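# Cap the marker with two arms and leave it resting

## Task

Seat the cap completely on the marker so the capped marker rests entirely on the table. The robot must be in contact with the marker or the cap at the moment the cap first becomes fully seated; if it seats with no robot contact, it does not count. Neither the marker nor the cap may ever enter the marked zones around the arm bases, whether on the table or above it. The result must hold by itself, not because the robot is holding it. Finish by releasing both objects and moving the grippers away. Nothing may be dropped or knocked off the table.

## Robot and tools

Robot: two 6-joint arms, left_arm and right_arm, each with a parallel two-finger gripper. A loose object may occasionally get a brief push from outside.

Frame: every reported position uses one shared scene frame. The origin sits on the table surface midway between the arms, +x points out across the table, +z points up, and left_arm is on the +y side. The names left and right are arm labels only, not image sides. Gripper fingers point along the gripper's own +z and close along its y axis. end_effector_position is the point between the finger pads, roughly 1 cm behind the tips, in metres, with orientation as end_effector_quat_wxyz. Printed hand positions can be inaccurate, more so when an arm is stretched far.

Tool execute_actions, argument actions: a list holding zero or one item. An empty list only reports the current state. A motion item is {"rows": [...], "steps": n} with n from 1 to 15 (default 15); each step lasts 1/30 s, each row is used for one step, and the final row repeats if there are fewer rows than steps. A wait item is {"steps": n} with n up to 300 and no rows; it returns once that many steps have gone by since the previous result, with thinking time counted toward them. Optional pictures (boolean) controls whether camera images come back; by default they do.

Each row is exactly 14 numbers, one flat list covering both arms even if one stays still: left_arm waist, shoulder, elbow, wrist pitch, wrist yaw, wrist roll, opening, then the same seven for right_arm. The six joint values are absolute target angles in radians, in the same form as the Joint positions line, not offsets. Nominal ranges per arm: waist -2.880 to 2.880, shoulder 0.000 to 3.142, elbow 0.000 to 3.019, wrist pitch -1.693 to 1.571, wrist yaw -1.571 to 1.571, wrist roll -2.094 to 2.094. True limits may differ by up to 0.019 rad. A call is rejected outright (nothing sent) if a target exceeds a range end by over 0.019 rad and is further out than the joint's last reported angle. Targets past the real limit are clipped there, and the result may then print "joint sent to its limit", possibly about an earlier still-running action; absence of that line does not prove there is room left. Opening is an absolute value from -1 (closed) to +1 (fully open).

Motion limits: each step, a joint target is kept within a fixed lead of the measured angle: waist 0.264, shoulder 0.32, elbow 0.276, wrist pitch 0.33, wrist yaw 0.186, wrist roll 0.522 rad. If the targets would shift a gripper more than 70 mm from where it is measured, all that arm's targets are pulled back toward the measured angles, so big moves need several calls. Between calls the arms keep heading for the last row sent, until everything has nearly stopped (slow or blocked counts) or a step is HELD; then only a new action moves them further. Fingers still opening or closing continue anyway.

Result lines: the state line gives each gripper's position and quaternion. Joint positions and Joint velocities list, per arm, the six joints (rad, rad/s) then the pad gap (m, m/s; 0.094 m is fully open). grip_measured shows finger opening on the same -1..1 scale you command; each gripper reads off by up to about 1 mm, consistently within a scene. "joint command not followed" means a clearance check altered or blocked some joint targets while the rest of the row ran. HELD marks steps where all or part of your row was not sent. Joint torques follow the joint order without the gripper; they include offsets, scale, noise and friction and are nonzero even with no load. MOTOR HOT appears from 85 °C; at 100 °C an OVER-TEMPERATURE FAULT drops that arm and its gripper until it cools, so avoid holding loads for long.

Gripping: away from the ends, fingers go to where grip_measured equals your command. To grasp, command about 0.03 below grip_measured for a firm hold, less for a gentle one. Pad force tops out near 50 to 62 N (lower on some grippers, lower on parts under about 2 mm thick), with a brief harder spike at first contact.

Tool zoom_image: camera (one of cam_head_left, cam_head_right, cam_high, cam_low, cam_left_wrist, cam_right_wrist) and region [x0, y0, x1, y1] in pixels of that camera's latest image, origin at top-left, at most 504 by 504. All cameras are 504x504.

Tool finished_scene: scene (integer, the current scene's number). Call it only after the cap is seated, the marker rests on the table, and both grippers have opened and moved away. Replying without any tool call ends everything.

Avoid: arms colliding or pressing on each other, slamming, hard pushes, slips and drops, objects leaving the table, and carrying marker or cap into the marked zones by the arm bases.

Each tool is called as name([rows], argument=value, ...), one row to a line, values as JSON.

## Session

execute_actions(actions=[])

Scene clock: 0.00 s of 5100.00 s.
left_arm: end_effector_position=(+0.2715, -0.0477, +0.3682) grip_measured=+1.000 end_effector_quat_wxyz=(-0.058, -0.099, +0.952, -0.283) | right_arm: end_effector_position=(+0.6203, -0.1014, +0.1110) grip_measured=+1.000 end_effector_quat_wxyz=(-0.031, +0.438, +0.898, -0.033)
Joint positions: left_arm=[-0.738  1.338  1.514 -1.426  0.5   -0.912  0.094] | right_arm=[ 0.432  2.121  1.958 -1.498 -0.003  1.313  0.094]
Joint velocities: left_arm=[-0.005 -0.005 -0.022  0.002  0.037 -0.007  0.   ] | right_arm=[-0.005  0.015  0.002 -0.002 -0.095  0.022  0.   ]
Joint torques (N m, as the arm reports them, + toward a larger angle): no reading
Motor temperatures (°C, as the motors report them): left_arm=[23 23 27 23 22 22] | right_arm=[21 25 26 23 26 25]

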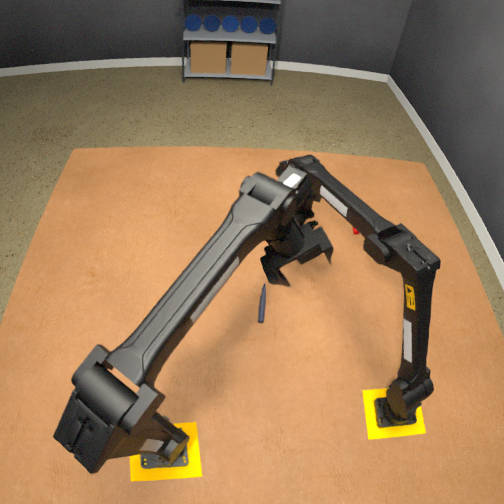

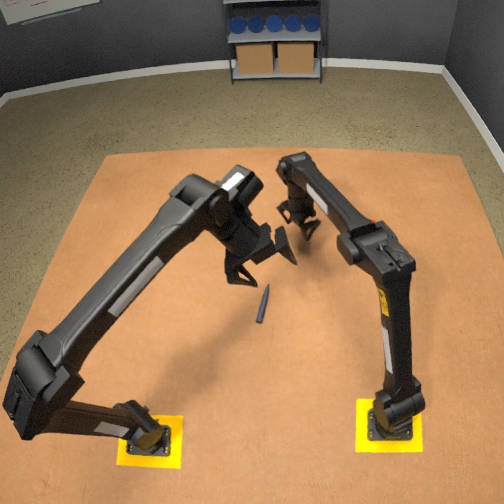

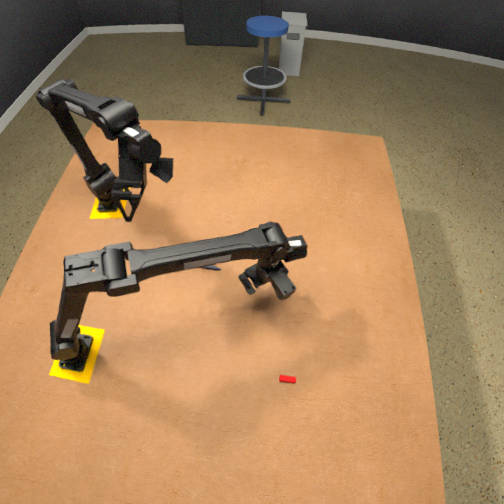

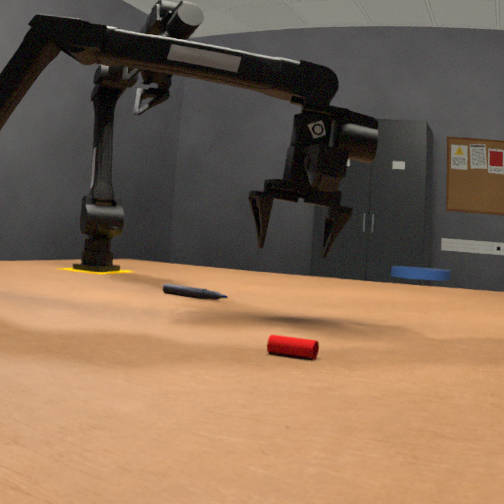

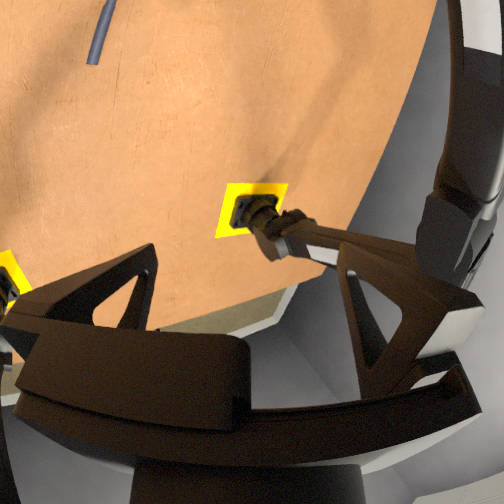

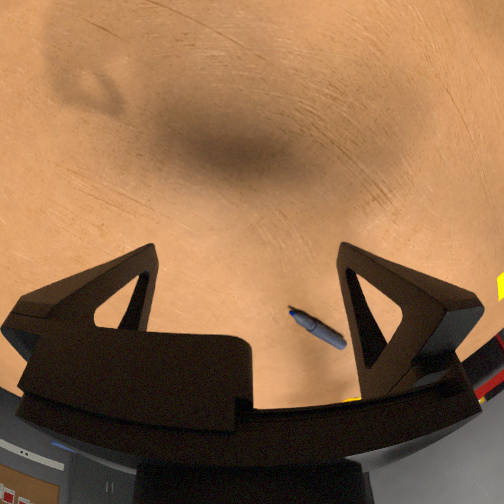

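zoom_image(camera="cam_low", region=[150,270,350,380])

zoom_image(camera="cam_head_left", region=[330,205,390,250])

Region (150, 270, 350, 380) of cam_low's 504x504 image, scaled by 2.520, with more detail than that image has; it fills the top 277 rows of this view, and the rest is white.

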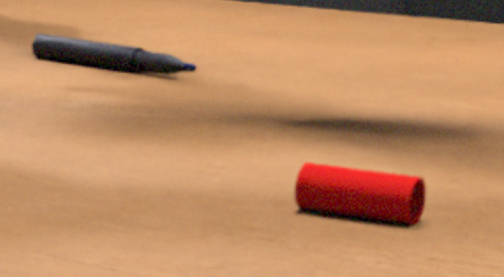

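Region (330, 205, 390, 250) of cam_head_left's 504x504 image, scaled by 8.400, with more detail than that image has; it fills the top 378 rows of this view, and the rest is white.

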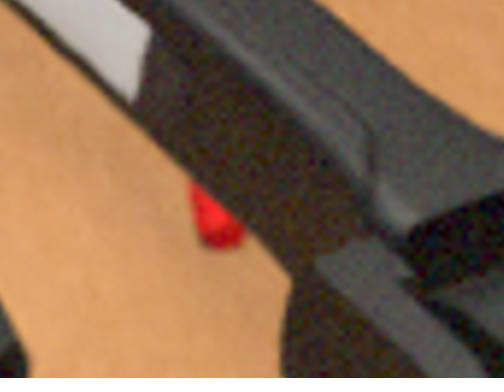

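execute_actions([
  {"rows":[[-0.92,1.425,0.73,-0.27,-0.44,-0.6,0.6,0.02,1.715,1.07,-0.19,0,-0.01,0.6]],"steps":15},
], pictures=false)

execute_actions([
  {"steps":35},
])

Scene clock: 38.00 s of 5100.00 s.
left_arm: end_effector_position=(+0.2970, +0.0239, +0.0590) grip_measured=+0.603 end_effector_quat_wxyz=(+0.259, +0.029, +0.965, +0.015) | right_arm: end_effector_position=(+0.6121, -0.3461, +0.0879) grip_measured=+0.603 end_effector_quat_wxyz=(+0.173, +0.282, +0.942, +0.053)
Joint positions: left_arm=[-0.908  1.435  0.762 -0.523 -0.375 -0.66   0.075] | right_arm=[ 0.036  1.724  1.243 -0.725 -0.     0.589  0.075]
Joint velocities: left_arm=[-0.044  0.366 -1.614  2.752 -1.736  0.344  0.   ] | right_arm=[-1.06  -0.767 -2.244  3.031  0.081 -2.571  0.   ]
Joint torques (N m, as the arm reports them, + toward a larger angle): left_arm=[ -0.91 -11.99  15.1    1.75  -0.21   0.11] | right_arm=[  3.76 -14.2    8.02   0.16   0.11  -0.04]
Motor temperatures (°C, as the motors report them): left_arm=[23 23 31 23 22 22] | right_arm=[21 27 29 23 26 25]
Steps of this call (steps 1 to 90: nothing new was sent; then 34.50 s passed at rest; steps 91 to 105: all 15 steps of this action). Readings (joint positions):
91: left_arm=[-0.744 1.337 1.497 -1.397 0.461 -0.893] | right_arm=[0.427 2.111 1.938 -1.473 -0.004 1.284]
92: left_arm=[-0.755 1.329 1.466 -1.348 0.415 -0.869] | right_arm=[0.421 2.090 1.899 -1.432 -0.004 1.249]
94: left_arm=[-0.787 1.330 1.389 -1.260 0.326 -0.829] | right_arm=[0.394 2.043 1.818 -1.361 -0.004 1.180]
98: left_arm=[-0.854 1.363 1.204 -1.061 0.131 -0.760] | right_arm=[0.295 1.932 1.654 -1.207 -0.004 1.031]
105: the state above

Scene clock: 39.17 s of 5100.00 s.
left_arm: end_effector_position=(+0.3150, +0.0195, +0.0622) grip_measured=+0.603 end_effector_quat_wxyz=(+0.335, +0.028, +0.942, -0.009) | right_arm: end_effector_position=(+0.6379, -0.3517, +0.0641) grip_measured=+0.603 end_effector_quat_wxyz=(+0.333, +0.001, +0.943, -0.000)
Joint positions: left_arm=[-0.909  1.43   0.694 -0.292 -0.438 -0.61   0.075] | right_arm=[ 0.026  1.723  1.046 -0.215  0.001  0.002  0.075]
Joint velocities: left_arm=[-0.005 -0.015  0.012  0.002  0.007 -0.037 -0.001] | right_arm=[ 0.005 -0.015 -0.002 -0.012  0.007 -0.051  0.   ]
Joint torques (N m, as the arm reports them, + toward a larger angle): left_arm=[-1.26 -9.03 11.86  1.79 -0.37  0.1 ] | right_arm=[  0.96 -17.99  11.81   2.17   0.04  -0.1 ]
Motor temperatures (°C, as the motors report them): left_arm=[23 23 31 23 22 22] | right_arm=[21 27 30 23 26 25]
Steps of this call (steps 1 to 35: the robot went on to your last target). Readings (joint positions):
1: left_arm=[-0.909 1.447 0.720 -0.445 -0.413 -0.651] | right_arm=[0.004 1.704 1.170 -0.622 0.002 0.492]
2: left_arm=[-0.909 1.457 0.698 -0.395 -0.427 -0.643] | right_arm=[-0.018 1.698 1.113 -0.524 0.003 0.397]
4: left_arm=[-0.909 1.462 0.691 -0.340 -0.435 -0.631] | right_arm=[-0.035 1.709 1.052 -0.353 0.004 0.256]
8: left_arm=[-0.909 1.438 0.694 -0.295 -0.438 -0.618] | right_arm=[-0.004 1.723 1.046 -0.231 0.003 0.105]
35: the state above

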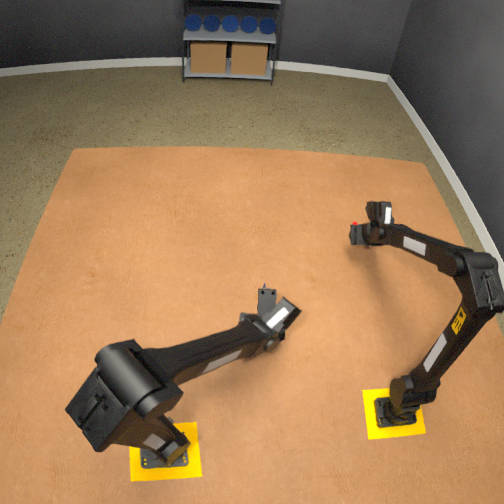

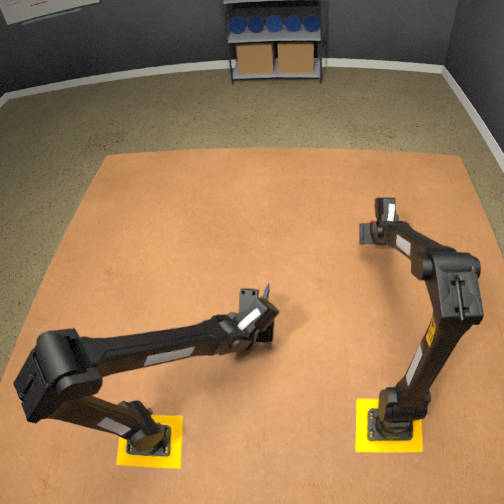

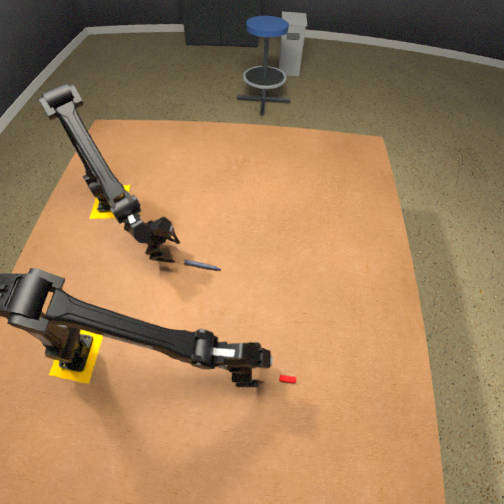

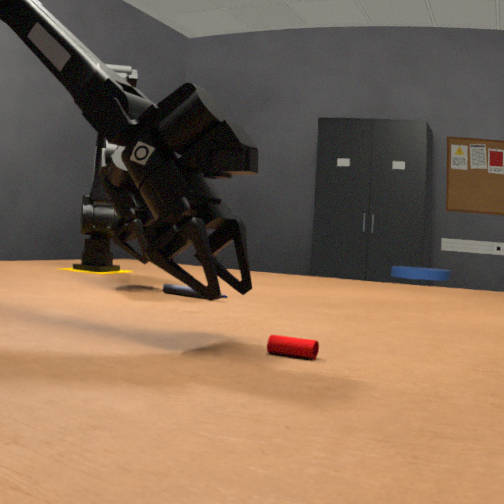

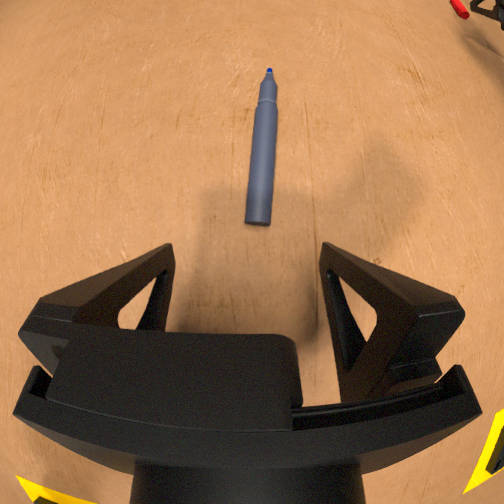

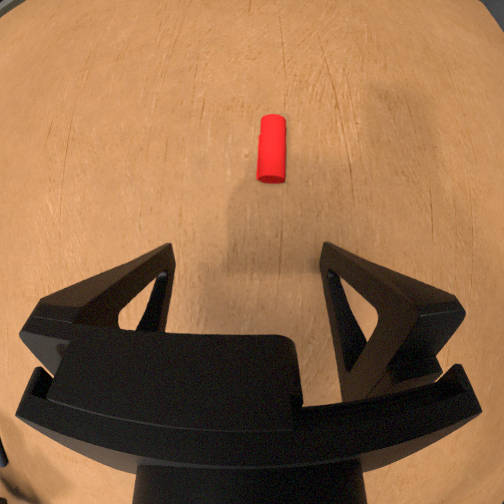

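execute_actions([
  {"rows":[[-0.905,1.435,0.733,-0.26,-0.435,-0.595,0.55,0.02,1.725,1.085,-0.187,0,0,0.55],[-0.898,1.448,0.736,-0.245,-0.43,-0.585,0.5,0.018,1.74,1.10,-0.183,0,0.005,0.5],[-0.891,1.462,0.739,-0.228,-0.424,-0.575,0.45,0.016,1.756,1.113,-0.178,0,0.01,0.45],[-0.884,1.477,0.742,-0.21,-0.418,-0.564,0.4,0.014,1.773,1.126,-0.173,0,0.015,0.4],[-0.877,1.492,0.745,-0.192,-0.412,-0.553,0.35,0.012,1.79,1.139,-0.168,0,0.02,0.35],[-0.87,1.507,0.748,-0.174,-0.406,-0.542,0.3,0.01,1.807,1.152,-0.163,0,0.025,0.3],[-0.863,1.522,0.751,-0.156,-0.4,-0.531,0.25,0.008,1.824,1.165,-0.158,0,0.03,0.25],[-0.856,1.537,0.753,-0.138,-0.394,-0.52,0.2,0.006,1.841,1.178,-0.153,0,0.03,0.2],[-0.85,1.552,0.755,-0.12,-0.388,-0.509,0.15,0.004,1.858,1.191,-0.148,0,0.03,0.15],[-0.844,1.566,0.757,-0.102,-0.382,-0.498,0.1,0.002,1.875,1.204,-0.143,0,0.03,0.1],[-0.839,1.579,0.759,-0.085,-0.376,-0.487,0.05,0,1.89,1.217,-0.138,0,0.03,0.05],[-0.834,1.591,0.761,-0.069,-0.371,-0.477,0,0,1.904,1.229,-0.134,0,0.03,0],[-0.83,1.601,0.763,-0.055,-0.366,-0.469,0,0,1.917,1.239,-0.13,0,0.03,0],[-0.827,1.609,0.764,-0.044,-0.362,-0.462,0,0,1.927,1.246,-0.127,0,0.03,0],[-0.825,1.615,0.765,-0.035,-0.36,-0.457,0,0,1.935,1.25,-0.125,0,0.03,0]],"steps":15},
], pictures=false)

execute_actions([
  {"steps":18},
])

Scene clock: 70.67 s of 5100.00 s.
left_arm: end_effector_position=(+0.3532, +0.0101, +0.0171) grip_measured=+0.003 end_effector_quat_wxyz=(+0.338, +0.051, +0.939, -0.026) | right_arm: end_effector_position=(+0.7043, -0.3650, +0.0436) grip_measured=+0.003 end_effector_quat_wxyz=(+0.358, +0.018, +0.934, -0.001)
Joint positions: left_arm=[-0.841  1.605  0.718 -0.082 -0.364 -0.501  0.047] | right_arm=[ 0.006  1.891  1.204 -0.152  0.001  0.017  0.047]
Joint velocities: left_arm=[ 0.132  0.269  0.007  0.325  0.081  0.168 -0.001] | right_arm=[-0.044  0.425  0.159  0.076  0.022 -0.022  0.   ]
Joint torques (N m, as the arm reports them, + toward a larger angle): left_arm=[  0.65 -11.17  11.88   1.93  -0.13   0.1 ] | right_arm=[  0.46 -18.02  12.94   2.15   0.     0.19]
Motor temperatures (°C, as the motors report them): left_arm=[23 23 30 23 22 22] | right_arm=[21 27 30 23 26 25]
Steps of this call (steps 1 to 15: the robot went on to your last target; steps 16 to 90: nothing new was sent; then 28.00 s passed at rest; steps 91 to 105: all 15 steps of this action). Readings (joint positions):
91: left_arm=[-0.909 1.430 0.694 -0.290 -0.437 -0.609] | right_arm=[0.026 1.723 1.046 -0.214 0.001 0.001]
92: left_arm=[-0.909 1.431 0.694 -0.285 -0.435 -0.607] | right_arm=[0.026 1.723 1.047 -0.213 0.001 0.001]
94: left_arm=[-0.908 1.440 0.695 -0.261 -0.424 -0.598] | right_arm=[0.026 1.727 1.056 -0.210 0.001 0.002]
98: left_arm=[-0.889 1.497 0.705 -0.193 -0.400 -0.567] | right_arm=[0.021 1.773 1.115 -0.188 0.001 0.010]
105: the state above

Scene clock: 71.27 s of 5100.00 s.
left_arm: end_effector_position=(+0.3586, +0.0082, +0.0150) grip_measured=+0.003 end_effector_quat_wxyz=(+0.343, +0.064, +0.937, -0.024) | right_arm: end_effector_position=(+0.7045, -0.3660, +0.0250) grip_measured=+0.002 end_effector_quat_wxyz=(+0.346, +0.019, +0.938, -0.001)
Joint positions: left_arm=[-0.836  1.621  0.723 -0.058 -0.362 -0.468  0.047] | right_arm=[ 0.005  1.925  1.212 -0.149  0.001  0.019  0.047]
Joint velocities: left_arm=[-0.005 -0.024  0.002 -0.012  0.007  0.007 -0.001] | right_arm=[-0.015 -0.015 -0.002  0.002  0.022  0.022  0.001]
Joint torques (N m, as the arm reports them, + toward a larger angle): left_arm=[  0.77 -11.13  11.44   1.97  -0.13   0.09] | right_arm=[  0.39 -18.73  13.08   2.23   0.02   0.17]
Motor temperatures (°C, as the motors report them): left_arm=[23 23 30 23 22 22] | right_arm=[21 27 30 23 26 25]
Steps of this call (steps 1 to 18: the robot went on to your last target). Readings (joint positions):
1: left_arm=[-0.838 1.613 0.718 -0.073 -0.363 -0.494] | right_arm=[0.006 1.903 1.208 -0.150 0.001 0.017]
2: left_arm=[-0.836 1.618 0.719 -0.068 -0.362 -0.489] | right_arm=[0.005 1.912 1.210 -0.149 0.001 0.018]
4: left_arm=[-0.836 1.621 0.719 -0.063 -0.362 -0.481] | right_arm=[0.005 1.923 1.210 -0.149 0.001 0.018]
8: left_arm=[-0.836 1.621 0.722 -0.059 -0.362 -0.473] | right_arm=[0.005 1.925 1.211 -0.149 0.001 0.018]
18: the state above

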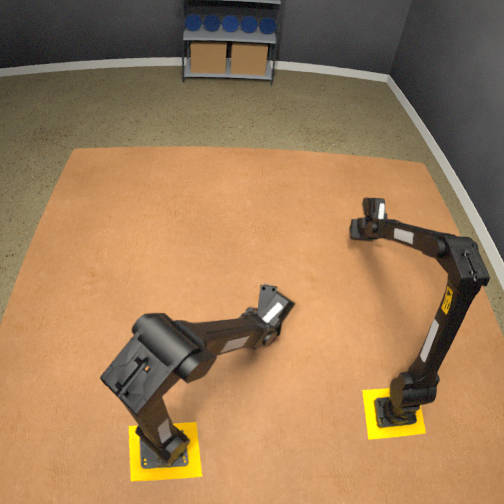

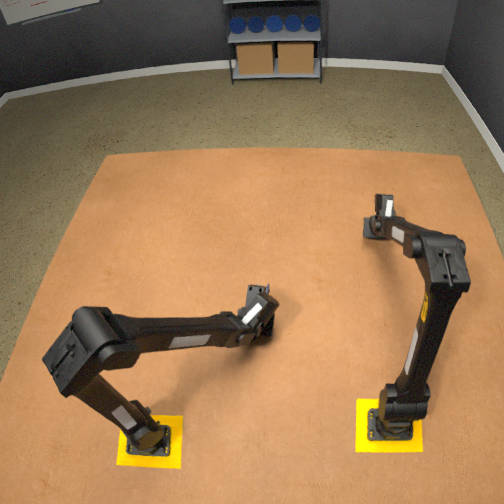

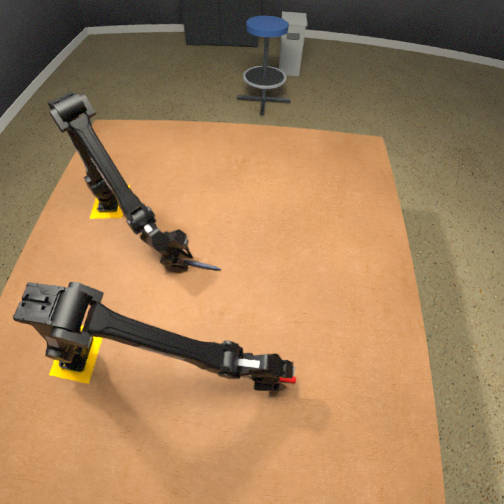

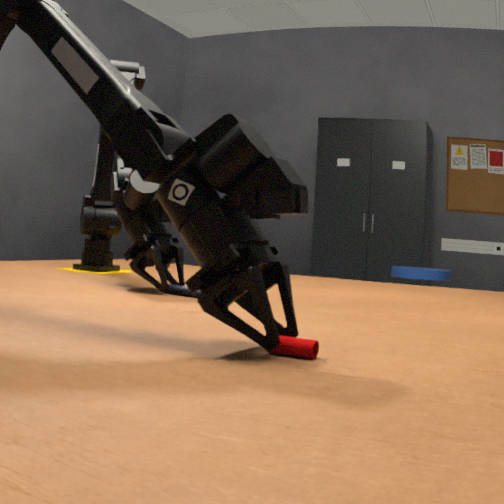

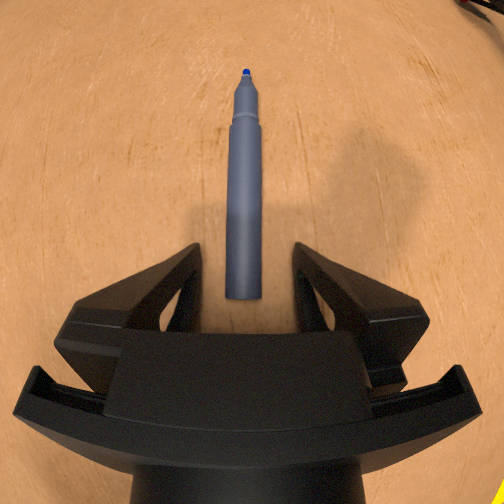

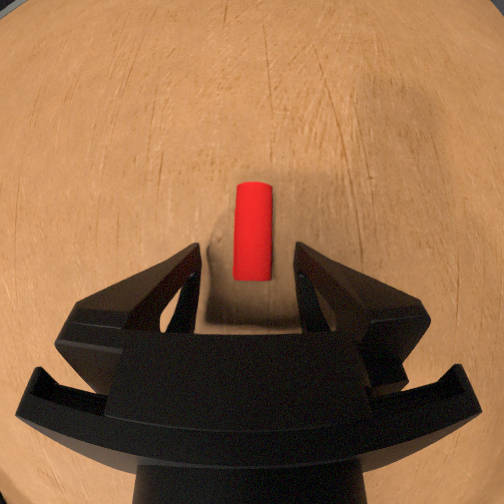

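execute_actions([
  {"rows":[[-0.825,1.622,0.76,-0.035,-0.36,-0.457,-0.1,-0.004,1.945,1.254,-0.125,0,0.035,-0.1],[-0.825,1.626,0.76,-0.035,-0.36,-0.457,-0.15,-0.006,1.95,1.258,-0.125,0,0.04,-0.1],[-0.825,1.63,0.76,-0.035,-0.36,-0.457,-0.2,-0.008,1.955,1.261,-0.125,0,0.04,-0.1],[-0.825,1.634,0.76,-0.035,-0.36,-0.457,-0.2,-0.008,1.96,1.264,-0.125,0,0.04,-0.1],[-0.825,1.634,0.76,-0.035,-0.36,-0.457,-0.2,-0.008,1.964,1.267,-0.125,0,0.04,-0.1],[-0.825,1.634,0.76,-0.035,-0.36,-0.457,-0.2,-0.008,1.968,1.267,-0.125,0,0.04,-0.1]],"steps":15},
])

zoom_image(camera="cam_low", region=[130,250,350,380])

Scene clock: 86.50 s of 5100.00 s.
left_arm: end_effector_position=(+0.3580, +0.0087, +0.0116) grip_measured=-0.197 end_effector_quat_wxyz=(+0.340, +0.065, +0.938, -0.022) | right_arm: end_effector_position=(+0.7101, -0.3695, +0.0230) grip_measured=-0.097 end_effector_quat_wxyz=(+0.347, +0.026, +0.937, -0.000)
Joint positions: left_arm=[-0.836  1.628  0.723 -0.058 -0.362 -0.467  0.038] | right_arm=[-0.     1.94   1.228 -0.149  0.001  0.028  0.042]
Joint velocities: left_arm=[-0.015 -0.015 -0.007 -0.017  0.037 -0.037 -0.   ] | right_arm=[ 0.005  0.005 -0.002 -0.002 -0.037  0.022 -0.   ]
Joint torques (N m, as the arm reports them, + toward a larger angle): left_arm=[  0.7  -10.25  10.85   1.94  -0.14   0.09] | right_arm=[  0.01 -18.32  13.18   2.02   0.04   0.15]
Motor temperatures (°C, as the motors report them): left_arm=[23 23 30 23 22 22] | right_arm=[21 27 30 23 26 25]
Steps of this call (steps 1 to 15: the robot went on to your last target; steps 16 to 90: nothing new was sent; then 11.73 s passed at rest; steps 91 to 105: all 15 steps of this action). Readings (joint positions):
91: left_arm=[-0.836 1.621 0.723 -0.058 -0.362 -0.467] | right_arm=[0.005 1.925 1.212 -0.149 0.001 0.019]
92: left_arm=[-0.836 1.621 0.723 -0.058 -0.362 -0.467] | right_arm=[0.005 1.925 1.212 -0.149 0.001 0.021]
94: left_arm=[-0.836 1.621 0.723 -0.058 -0.362 -0.467] | right_arm=[0.004 1.927 1.215 -0.149 0.001 0.024]
98: left_arm=[-0.836 1.627 0.723 -0.058 -0.362 -0.467] | right_arm=[0.001 1.934 1.227 -0.149 0.001 0.027]
105: the state above

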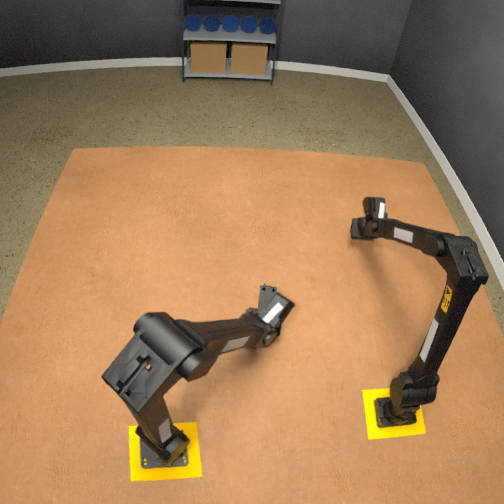

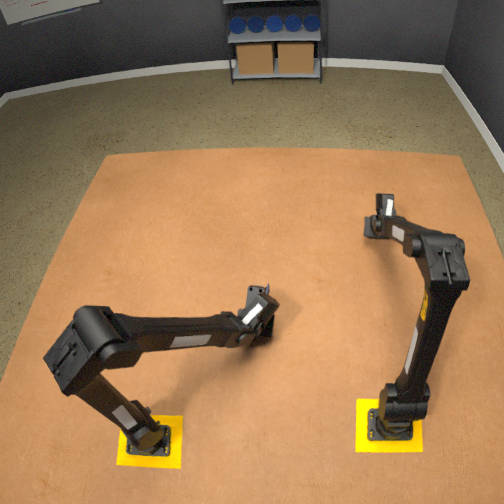

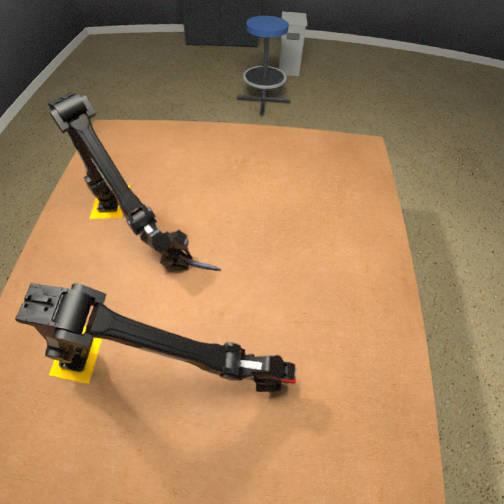

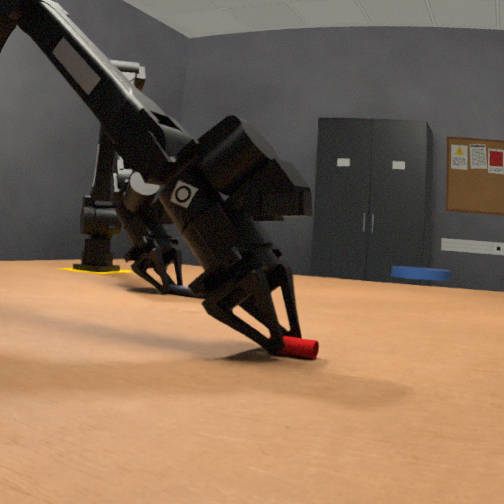

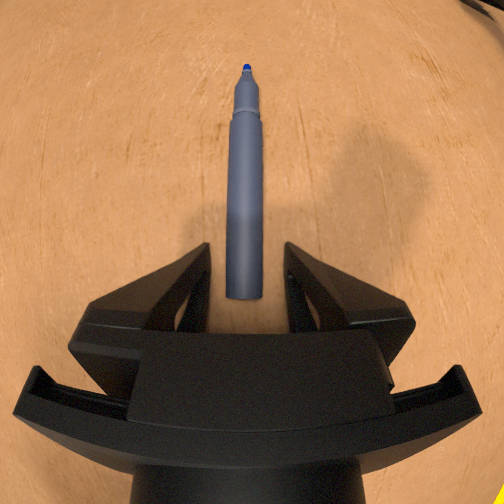

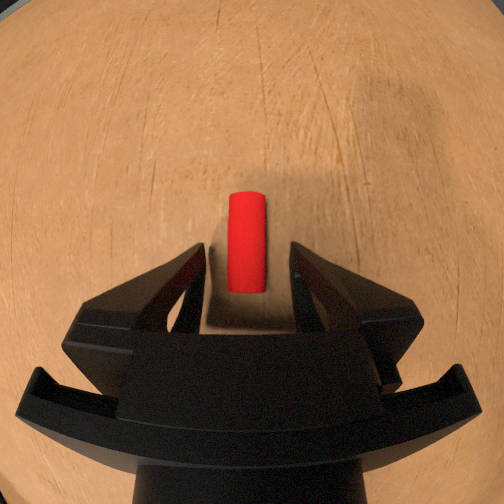

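Region (130, 250, 350, 380) of cam_low's 504x504 image, scaled by 2.291, with more detail than that image has; it fills the top 298 rows of this view, and the rest is white.

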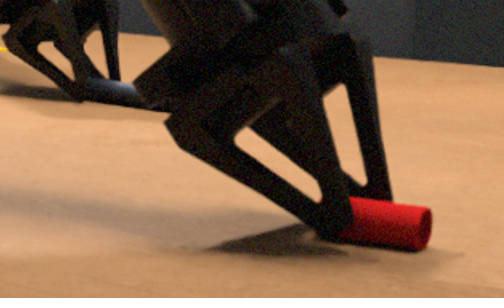

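Both a bit lower (right ~5 mm, left ~2 mm), then close.

execute_actions([
  {"rows":[[-0.825,1.637,0.76,-0.035,-0.36,-0.457,-0.25,-0.004,1.972,1.26,-0.125,0,0.04,-0.2],[-0.825,1.639,0.76,-0.035,-0.36,-0.457,-0.3,-0.004,1.976,1.26,-0.125,0,0.04,-0.3]],"steps":14},
], pictures=false)

execute_actions([
  {"rows":[[-0.825,1.63,0.76,-0.035,-0.36,-0.457,-0.4,-0.004,1.96,1.26,-0.125,0,0.04,-0.4],[-0.825,1.63,0.76,-0.035,-0.36,-0.457,-0.48,-0.004,1.96,1.26,-0.125,0,0.04,-0.48],[-0.825,1.63,0.76,-0.035,-0.36,-0.457,-0.54,-0.004,1.96,1.26,-0.125,0,0.04,-0.54],[-0.825,1.63,0.76,-0.035,-0.36,-0.457,-0.58,-0.004,1.96,1.26,-0.125,0,0.04,-0.58],[-0.825,1.63,0.76,-0.035,-0.36,-0.457,-0.61,-0.004,1.96,1.26,-0.125,0,0.04,-0.61],[-0.825,1.63,0.76,-0.035,-0.36,-0.457,-0.64,-0.004,1.96,1.26,-0.125,0,0.04,-0.64],[-0.825,1.63,0.76,-0.035,-0.36,-0.457,-0.67,-0.004,1.96,1.26,-0.125,0,0.04,-0.67],[-0.825,1.63,0.76,-0.035,-0.36,-0.457,-0.70,-0.004,1.96,1.26,-0.125,0,0.04,-0.70]],"steps":13},
])

zoom_image(camera="cam_low", region=[130,250,350,380])

Scene clock: 110.37 s of 5100.00 s.
left_arm: end_effector_position=(+0.3581, +0.0086, +0.0114) grip_measured=-0.297 end_effector_quat_wxyz=(+0.340, +0.065, +0.938, -0.023) | right_arm: end_effector_position=(+0.7095, -0.3694, +0.0187) grip_measured=-0.298 end_effector_quat_wxyz=(+0.345, +0.027, +0.938, -0.000)
Joint positions: left_arm=[-0.836  1.629  0.723 -0.057 -0.361 -0.467  0.033] | right_arm=[-0.     1.947  1.228 -0.148  0.001  0.029  0.033]
Joint velocities: left_arm=[-0.005 -0.005 -0.007  0.002  0.022 -0.007 -0.001] | right_arm=[ 0.005  0.005 -0.007  0.017  0.066 -0.022  0.   ]
Joint torques (N m, as the arm reports them, + toward a larger angle): left_arm=[ 0.79 -9.76 10.86  1.87 -0.15  0.09] | right_arm=[  0.78 -17.78  12.59   2.25   0.02   0.16]
Motor temperatures (°C, as the motors report them): left_arm=[23 23 30 23 21 22] | right_arm=[21 27 31 23 25 25]
Steps of this call (steps 1 to 15: the robot went on to your last target; steps 16 to 90: nothing new was sent; then 20.40 s passed at rest; steps 91 to 104: all 14 steps of this action). Readings (joint positions):
91: left_arm=[-0.836 1.628 0.723 -0.058 -0.362 -0.467] | right_arm=[-0.000 1.940 1.228 -0.149 0.001 0.029]
92: left_arm=[-0.836 1.629 0.723 -0.058 -0.362 -0.467] | right_arm=[-0.000 1.941 1.228 -0.149 0.001 0.029]
94: left_arm=[-0.836 1.629 0.723 -0.057 -0.361 -0.467] | right_arm=[-0.000 1.942 1.228 -0.149 0.001 0.029]
98: left_arm=[-0.836 1.629 0.723 -0.057 -0.361 -0.467] | right_arm=[-0.000 1.946 1.228 -0.149 0.001 0.029]
104: the state above

Scene clock: 110.80 s of 5100.00 s.
left_arm: end_effector_position=(+0.3581, +0.0086, +0.0114) grip_measured=-0.634 end_effector_quat_wxyz=(+0.340, +0.065, +0.938, -0.023) | right_arm: end_effector_position=(+0.7095, -0.3694, +0.0187) grip_measured=-0.627 end_effector_quat_wxyz=(+0.345, +0.027, +0.938, -0.000)
Joint positions: left_arm=[-0.836  1.629  0.723 -0.057 -0.361 -0.467  0.017] | right_arm=[-0.     1.947  1.228 -0.148  0.001  0.029  0.018]
Joint velocities: left_arm=[-0.005 -0.005 -0.017 -0.002 -0.037  0.007 -0.   ] | right_arm=[-0.015  0.005 -0.002 -0.007 -0.066 -0.051  0.   ]
Joint torques (N m, as the arm reports them, + toward a larger angle): left_arm=[  0.68 -10.73  10.85   1.88  -0.15   0.09] | right_arm=[  1.   -19.03  12.51   2.08   0.07   0.16]
Motor temperatures (°C, as the motors report them): left_arm=[23 23 30 23 21 22] | right_arm=[21 27 31 23 25 25]
Steps of this call (steps 1 to 13: all 13 steps of this action). Readings (joint positions):
1: left_arm=[-0.836 1.629 0.723 -0.057 -0.361 -0.467] | right_arm=[-0.000 1.947 1.228 -0.148 0.001 0.029]
2: left_arm=[-0.836 1.629 0.723 -0.057 -0.361 -0.467] | right_arm=[-0.000 1.947 1.228 -0.148 0.001 0.029]
4: left_arm=[-0.836 1.629 0.723 -0.057 -0.361 -0.467] | right_arm=[-0.000 1.947 1.228 -0.148 0.001 0.029]
8: left_arm=[-0.836 1.629 0.723 -0.057 -0.361 -0.467] | right_arm=[-0.000 1.947 1.228 -0.148 0.001 0.029]
13: the state above

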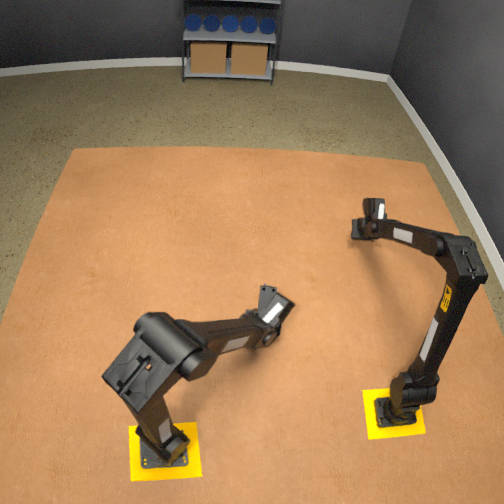

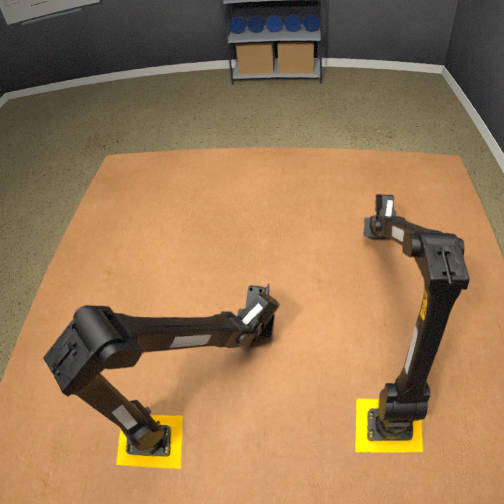

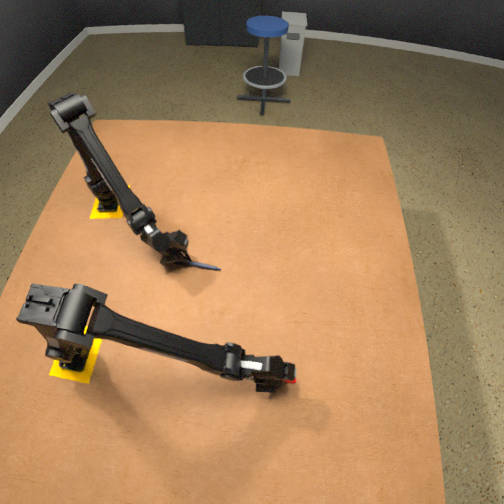

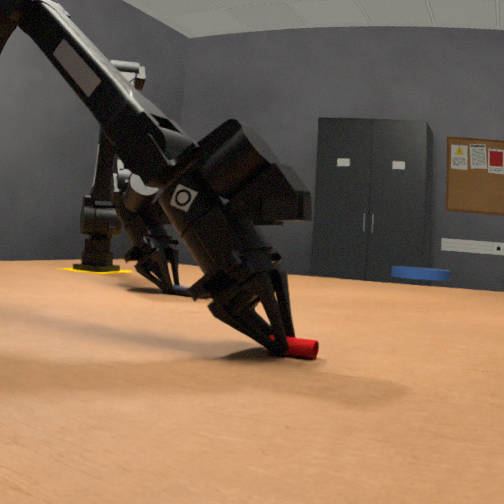

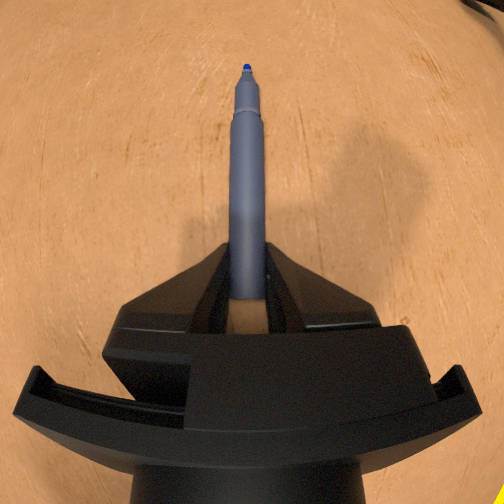

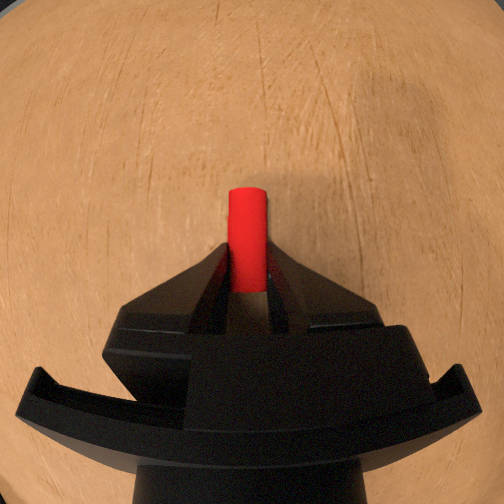

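Region (130, 250, 350, 380) of cam_low's 504x504 image, scaled by 2.291, with more detail than that image has; it fills the top 298 rows of this view, and the rest is white.

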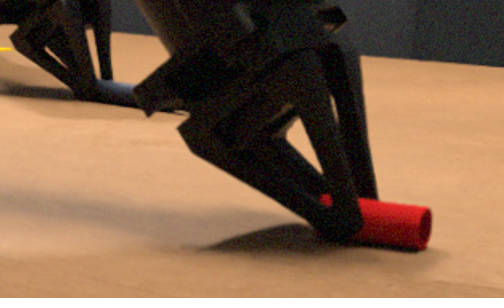

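execute_actions([
  {"rows":[[-0.825,1.61,0.765,-0.04,-0.36,-0.457,-0.68,0,1.93,1.265,-0.13,0,0.03,-0.67],[-0.825,1.595,0.77,-0.045,-0.36,-0.457,-0.68,0,1.915,1.27,-0.14,0,0.03,-0.67],[-0.825,1.58,0.775,-0.05,-0.36,-0.457,-0.68,0,1.90,1.275,-0.15,0,0.03,-0.67],[-0.825,1.565,0.78,-0.055,-0.36,-0.457,-0.68,0,1.88,1.28,-0.16,0,0.03,-0.67],[-0.825,1.555,0.785,-0.06,-0.36,-0.457,-0.68,0,1.86,1.285,-0.17,0,0.02,-0.67],[-0.82,1.55,0.79,-0.065,-0.355,-0.45,-0.68,0.005,1.84,1.29,-0.18,0,0,-0.67],[-0.815,1.55,0.795,-0.07,-0.345,-0.43,-0.68,0.01,1.82,1.295,-0.20,-0.01,-0.04,-0.67],[-0.805,1.55,0.80,-0.075,-0.325,-0.4,-0.68,0.02,1.80,1.30,-0.225,-0.03,-0.1,-0.67],[-0.79,1.55,0.805,-0.08,-0.3,-0.36,-0.68,0.03,1.79,1.305,-0.255,-0.055,-0.17,-0.67],[-0.775,1.55,0.81,-0.085,-0.27,-0.32,-0.68,0.045,1.78,1.308,-0.29,-0.085,-0.25,-0.67],[-0.76,1.55,0.815,-0.09,-0.235,-0.275,-0.68,0.06,1.78,1.308,-0.33,-0.115,-0.34,-0.67],[-0.745,1.55,0.82,-0.095,-0.2,-0.23,-0.68,0.075,1.78,1.308,-0.375,-0.15,-0.43,-0.67],[-0.73,1.55,0.825,-0.1,-0.165,-0.18,-0.68,0.09,1.78,1.308,-0.42,-0.185,-0.53,-0.67],[-0.715,1.55,0.83,-0.103,-0.13,-0.13,-0.68,0.105,1.78,1.308,-0.465,-0.22,-0.63,-0.67],[-0.70,1.55,0.835,-0.107,-0.09,-0.08,-0.68,0.12,1.78,1.308,-0.51,-0.255,-0.73,-0.67]],"steps":15},
], pictures=false)

execute_actions([
  {"rows":[[-0.685,1.55,0.84,-0.107,-0.05,-0.03,-0.68,0.135,1.78,1.308,-0.555,-0.29,-0.83,-0.67],[-0.67,1.555,0.845,-0.107,-0.01,0.02,-0.68,0.15,1.78,1.308,-0.60,-0.325,-0.93,-0.67],[-0.655,1.56,0.85,-0.107,0.03,0.07,-0.68,0.165,1.78,1.308,-0.645,-0.36,-1.03,-0.67],[-0.64,1.565,0.85,-0.107,0.07,0.12,-0.68,0.18,1.78,1.308,-0.69,-0.395,-1.13,-0.67],[-0.625,1.57,0.85,-0.107,0.11,0.17,-0.68,0.195,1.79,1.308,-0.735,-0.43,-1.23,-0.67],[-0.61,1.58,0.85,-0.107,0.15,0.22,-0.68,0.21,1.80,1.308,-0.78,-0.465,-1.33,-0.67],[-0.595,1.59,0.85,-0.107,0.19,0.27,-0.68,0.222,1.81,1.308,-0.825,-0.5,-1.43,-0.67],[-0.58,1.60,0.85,-0.107,0.225,0.315,-0.68,0.234,1.82,1.308,-0.87,-0.53,-1.53,-0.67],[-0.566,1.61,0.85,-0.107,0.26,0.36,-0.68,0.245,1.83,1.308,-0.915,-0.56,-1.62,-0.67],[-0.553,1.62,0.85,-0.107,0.29,0.4,-0.68,0.255,1.84,1.308,-0.955,-0.59,-1.70,-0.67],[-0.542,1.628,0.85,-0.107,0.317,0.435,-0.68,0.264,1.85,1.308,-0.99,-0.615,-1.78,-0.67],[-0.532,1.635,0.85,-0.107,0.34,0.46,-0.68,0.272,1.86,1.308,-1.02,-0.635,-1.84,-0.67],[-0.524,1.641,0.85,-0.107,0.357,0.48,-0.68,0.278,1.87,1.308,-1.05,-0.652,-1.89,-0.67],[-0.518,1.646,0.85,-0.107,0.37,0.495,-0.68,0.283,1.88,1.308,-1.07,-0.665,-1.93,-0.67],[-0.514,1.65,0.85,-0.107,0.379,0.506,-0.68,0.286,1.89,1.308,-1.087,-0.674,-1.96,-0.67]],"steps":15},
], pictures=false)

execute_actions([
  {"rows":[[-0.514,1.653,0.85,-0.107,0.379,0.506,-0.68,0.286,1.897,1.308,-1.087,-0.674,-1.96,-0.67],[-0.514,1.656,0.85,-0.107,0.379,0.506,-0.68,0.286,1.904,1.308,-1.087,-0.674,-1.96,-0.67],[-0.514,1.659,0.85,-0.107,0.379,0.506,-0.68,0.286,1.91,1.308,-1.087,-0.674,-1.96,-0.67],[-0.514,1.662,0.85,-0.107,0.379,0.506,-0.68,0.286,1.916,1.308,-1.087,-0.674,-1.96,-0.67],[-0.514,1.665,0.85,-0.107,0.379,0.506,-0.68,0.286,1.921,1.308,-1.087,-0.674,-1.96,-0.67],[-0.514,1.668,0.85,-0.107,0.379,0.506,-0.68,0.286,1.926,1.308,-1.087,-0.674,-1.96,-0.67],[-0.514,1.67,0.85,-0.107,0.379,0.506,-0.68,0.286,1.93,1.308,-1.087,-0.674,-1.96,-0.67]],"steps":15},
], pictures=false)

execute_actions([
  {"steps":10},
])

Scene clock: 189.63 s of 5100.00 s.
left_arm: end_effector_position=(+0.3884, -0.0106, +0.0625) grip_measured=-0.634 end_effector_quat_wxyz=(+0.344, +0.154, +0.921, -0.101) | right_arm: end_effector_position=(+0.6865, -0.2974, +0.0998) grip_measured=-0.627 end_effector_quat_wxyz=(+0.329, -0.219, +0.917, +0.049)
Joint positions: left_arm=[-0.748  1.553  0.789 -0.082 -0.121 -0.255  0.017] | right_arm=[ 0.052  1.796  1.27  -0.4   -0.221 -0.37   0.018]
Joint velocities: left_arm=[ 0.542 -0.005  0.09  -0.139  0.945  1.15   0.001] | right_arm=[ 0.513 -0.366  0.217 -1.326 -0.916 -2.396 -0.   ]
Joint torques (N m, as the arm reports them, + toward a larger angle): left_arm=[  1.04 -11.01  12.47   0.51  -0.16   0.07] | right_arm=[  2.69 -19.17  12.57   0.72  -0.08  -0.01]
Motor temperatures (°C, as the motors report them): left_arm=[23 23 30 23 21 22] | right_arm=[21 27 31 23 25 25]
Steps of this call (steps 1 to 15: the robot went on to your last target; steps 16 to 90: nothing new was sent; then 75.33 s passed at rest; steps 91 to 105: all 15 steps of this action). Readings (joint positions):
91: left_arm=[-0.836 1.629 0.723 -0.057 -0.361 -0.467] | right_arm=[-0.000 1.947 1.228 -0.148 0.001 0.029]
92: left_arm=[-0.836 1.627 0.723 -0.057 -0.361 -0.467] | right_arm=[-0.000 1.946 1.228 -0.148 0.001 0.029]
94: left_arm=[-0.836 1.617 0.723 -0.057 -0.361 -0.467] | right_arm=[-0.000 1.942 1.228 -0.148 0.001 0.029]
98: left_arm=[-0.833 1.574 0.737 -0.058 -0.338 -0.453] | right_arm=[0.000 1.904 1.228 -0.169 -0.011 0.007]
105: the state above

Scene clock: 190.13 s of 5100.00 s.
left_arm: end_effector_position=(+0.4015, +0.0152, +0.0340) grip_measured=-0.634 end_effector_quat_wxyz=(+0.310, +0.416, +0.836, -0.178) | right_arm: end_effector_position=(+0.5067, -0.1193, +0.0670) grip_measured=-0.627 end_effector_quat_wxyz=(-0.210, +0.781, -0.533, -0.249)
Joint positions: left_arm=[-0.533  1.641  0.809 -0.092  0.366  0.382  0.017] | right_arm=[ 0.283  1.841  1.287 -1.028 -0.663 -1.693  0.018]
Joint velocities: left_arm=[ 0.23   0.239  0.012 -0.027  0.33   0.755  0.001] | right_arm=[ 0.083  0.366  0.002 -0.696 -0.271 -1.766 -0.   ]
Joint torques (N m, as the arm reports them, + toward a larger angle): left_arm=[ -0.06 -12.28  11.81   0.34   0.38   0.07] | right_arm=[  0.68 -15.77  10.8   -0.04  -0.44  -0.04]
Motor temperatures (°C, as the motors report them): left_arm=[23 23 30 23 21 22] | right_arm=[21 27 31 23 25 25]
Steps of this call (steps 1 to 15: all 15 steps of this action). Readings (joint positions):
1: left_arm=[-0.729 1.553 0.791 -0.086 -0.083 -0.213] | right_arm=[0.072 1.785 1.277 -0.445 -0.258 -0.456]
2: left_arm=[-0.711 1.553 0.793 -0.088 -0.043 -0.171] | right_arm=[0.094 1.777 1.282 -0.489 -0.294 -0.545]
4: left_arm=[-0.676 1.554 0.797 -0.091 0.036 -0.081] | right_arm=[0.141 1.770 1.287 -0.579 -0.366 -0.730]
8: left_arm=[-0.616 1.569 0.806 -0.092 0.194 0.108] | right_arm=[0.222 1.777 1.287 -0.765 -0.504 -1.114]
15: the state above

Scene clock: 190.63 s of 5100.00 s.
left_arm: end_effector_position=(+0.4015, +0.0209, +0.0228) grip_measured=-0.634 end_effector_quat_wxyz=(+0.308, +0.457, +0.818, -0.165) | right_arm: end_effector_position=(+0.4911, -0.1205, +0.0334) grip_measured=-0.627 end_effector_quat_wxyz=(-0.205, +0.830, -0.447, -0.264)
Joint positions: left_arm=[-0.52   1.664  0.809 -0.094  0.377  0.492  0.017] | right_arm=[ 0.286  1.914  1.287 -1.072 -0.671 -1.94   0.018]
Joint velocities: left_arm=[ 0.005 -0.015 -0.007 -0.002  0.007  0.007 -0.   ] | right_arm=[-0.005  0.005  0.012 -0.002  0.095 -0.022  0.001]
Joint torques (N m, as the arm reports them, + toward a larger angle): left_arm=[  0.35 -11.47  11.64   0.44   0.41   0.1 ] | right_arm=[  0.7  -17.72  10.09  -0.8   -0.48  -0.02]
Motor temperatures (°C, as the motors report them): left_arm=[23 23 30 23 21 22] | right_arm=[21 27 31 23 25 25]
Steps of this call (steps 1 to 15: all 15 steps of this action). Readings (joint positions):
1: left_arm=[-0.527 1.649 0.809 -0.092 0.372 0.405] | right_arm=[0.285 1.853 1.287 -1.047 -0.669 -1.744]
2: left_arm=[-0.523 1.654 0.809 -0.093 0.374 0.423] | right_arm=[0.286 1.865 1.287 -1.058 -0.671 -1.785]
4: left_arm=[-0.520 1.661 0.809 -0.094 0.375 0.449] | right_arm=[0.286 1.885 1.287 -1.068 -0.671 -1.844]
8: left_arm=[-0.520 1.664 0.809 -0.094 0.376 0.477] | right_arm=[0.286 1.910 1.287 -1.071 -0.671 -1.906]
15: the state above

Scene clock: 190.97 s of 5100.00 s.
left_arm: end_effector_position=(+0.4015, +0.0209, +0.0228) grip_measured=-0.634 end_effector_quat_wxyz=(+0.308, +0.458, +0.817, -0.164) | right_arm: end_effector_position=(+0.4911, -0.1205, +0.0335) grip_measured=-0.627 end_effector_quat_wxyz=(-0.206, +0.832, -0.443, -0.264)
Joint positions: left_arm=[-0.52   1.664  0.809 -0.094  0.377  0.495  0.017] | right_arm=[ 0.286  1.914  1.287 -1.072 -0.672 -1.948  0.018]
Joint velocities: left_arm=[-0.005 -0.005 -0.007  0.002  0.007 -0.007  0.   ] | right_arm=[-0.005 -0.005 -0.002  0.012 -0.022  0.022  0.   ]
Joint torques (N m, as the arm reports them, + toward a larger angle): left_arm=[  0.33 -11.3   11.64   0.44   0.41   0.1 ] | right_arm=[  0.62 -17.29  10.41  -0.72  -0.44   0.  ]
Motor temperatures (°C, as the motors report them): left_arm=[23 23 30 23 21 22] | right_arm=[21 27 31 23 25 25]
Steps of this call (steps 1 to 10: the robot went on to your last target). Readings (joint positions):
1: left_arm=[-0.520 1.664 0.809 -0.094 0.377 0.493] | right_arm=[0.286 1.914 1.287 -1.072 -0.671 -1.942]
2: left_arm=[-0.520 1.664 0.809 -0.094 0.377 0.494] | right_arm=[0.286 1.914 1.287 -1.072 -0.672 -1.943]
4: left_arm=[-0.520 1.664 0.809 -0.094 0.377 0.494] | right_arm=[0.286 1.914 1.287 -1.072 -0.672 -1.945]
8: left_arm=[-0.520 1.664 0.809 -0.094 0.377 0.495] | right_arm=[0.286 1.914 1.287 -1.072 -0.672 -1.947]
10: the state above

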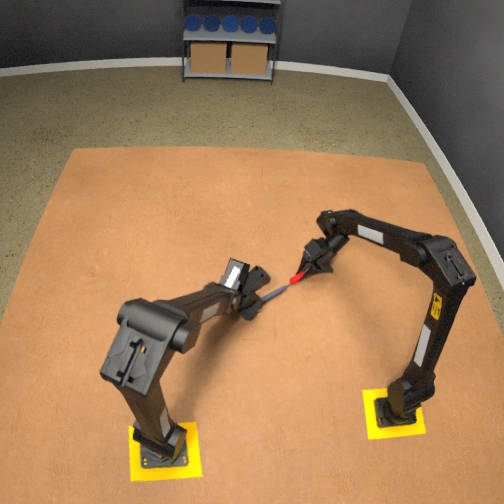

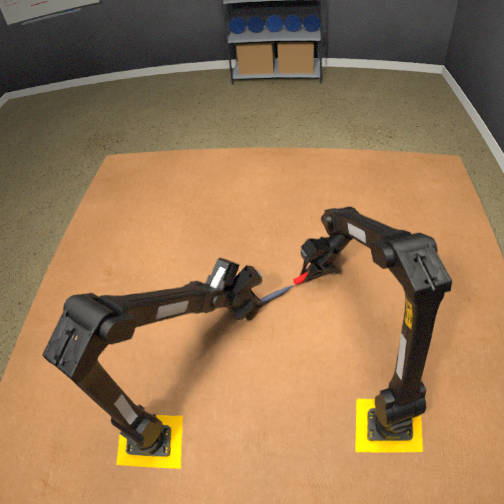

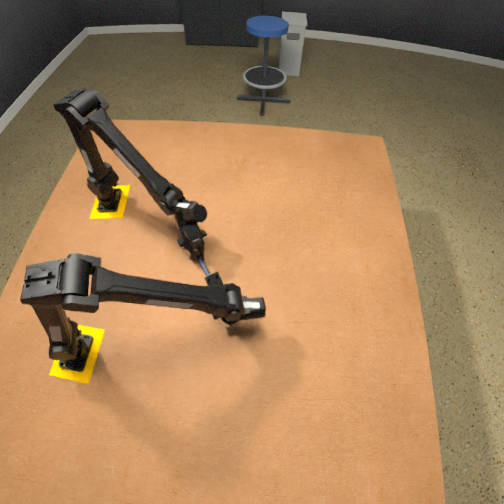

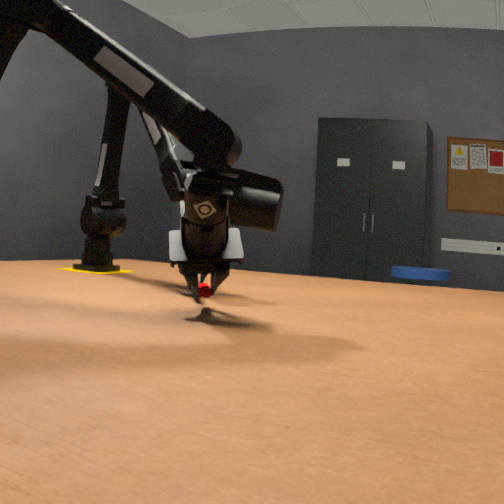

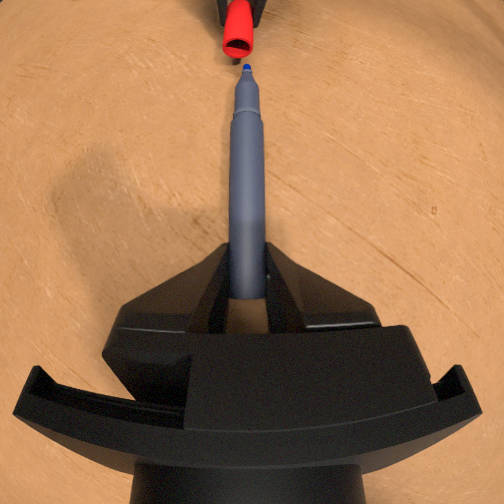

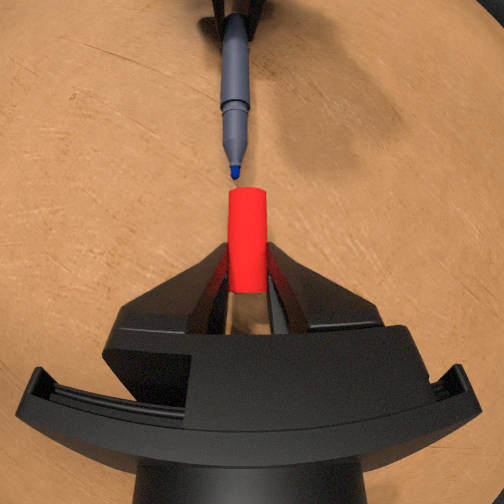

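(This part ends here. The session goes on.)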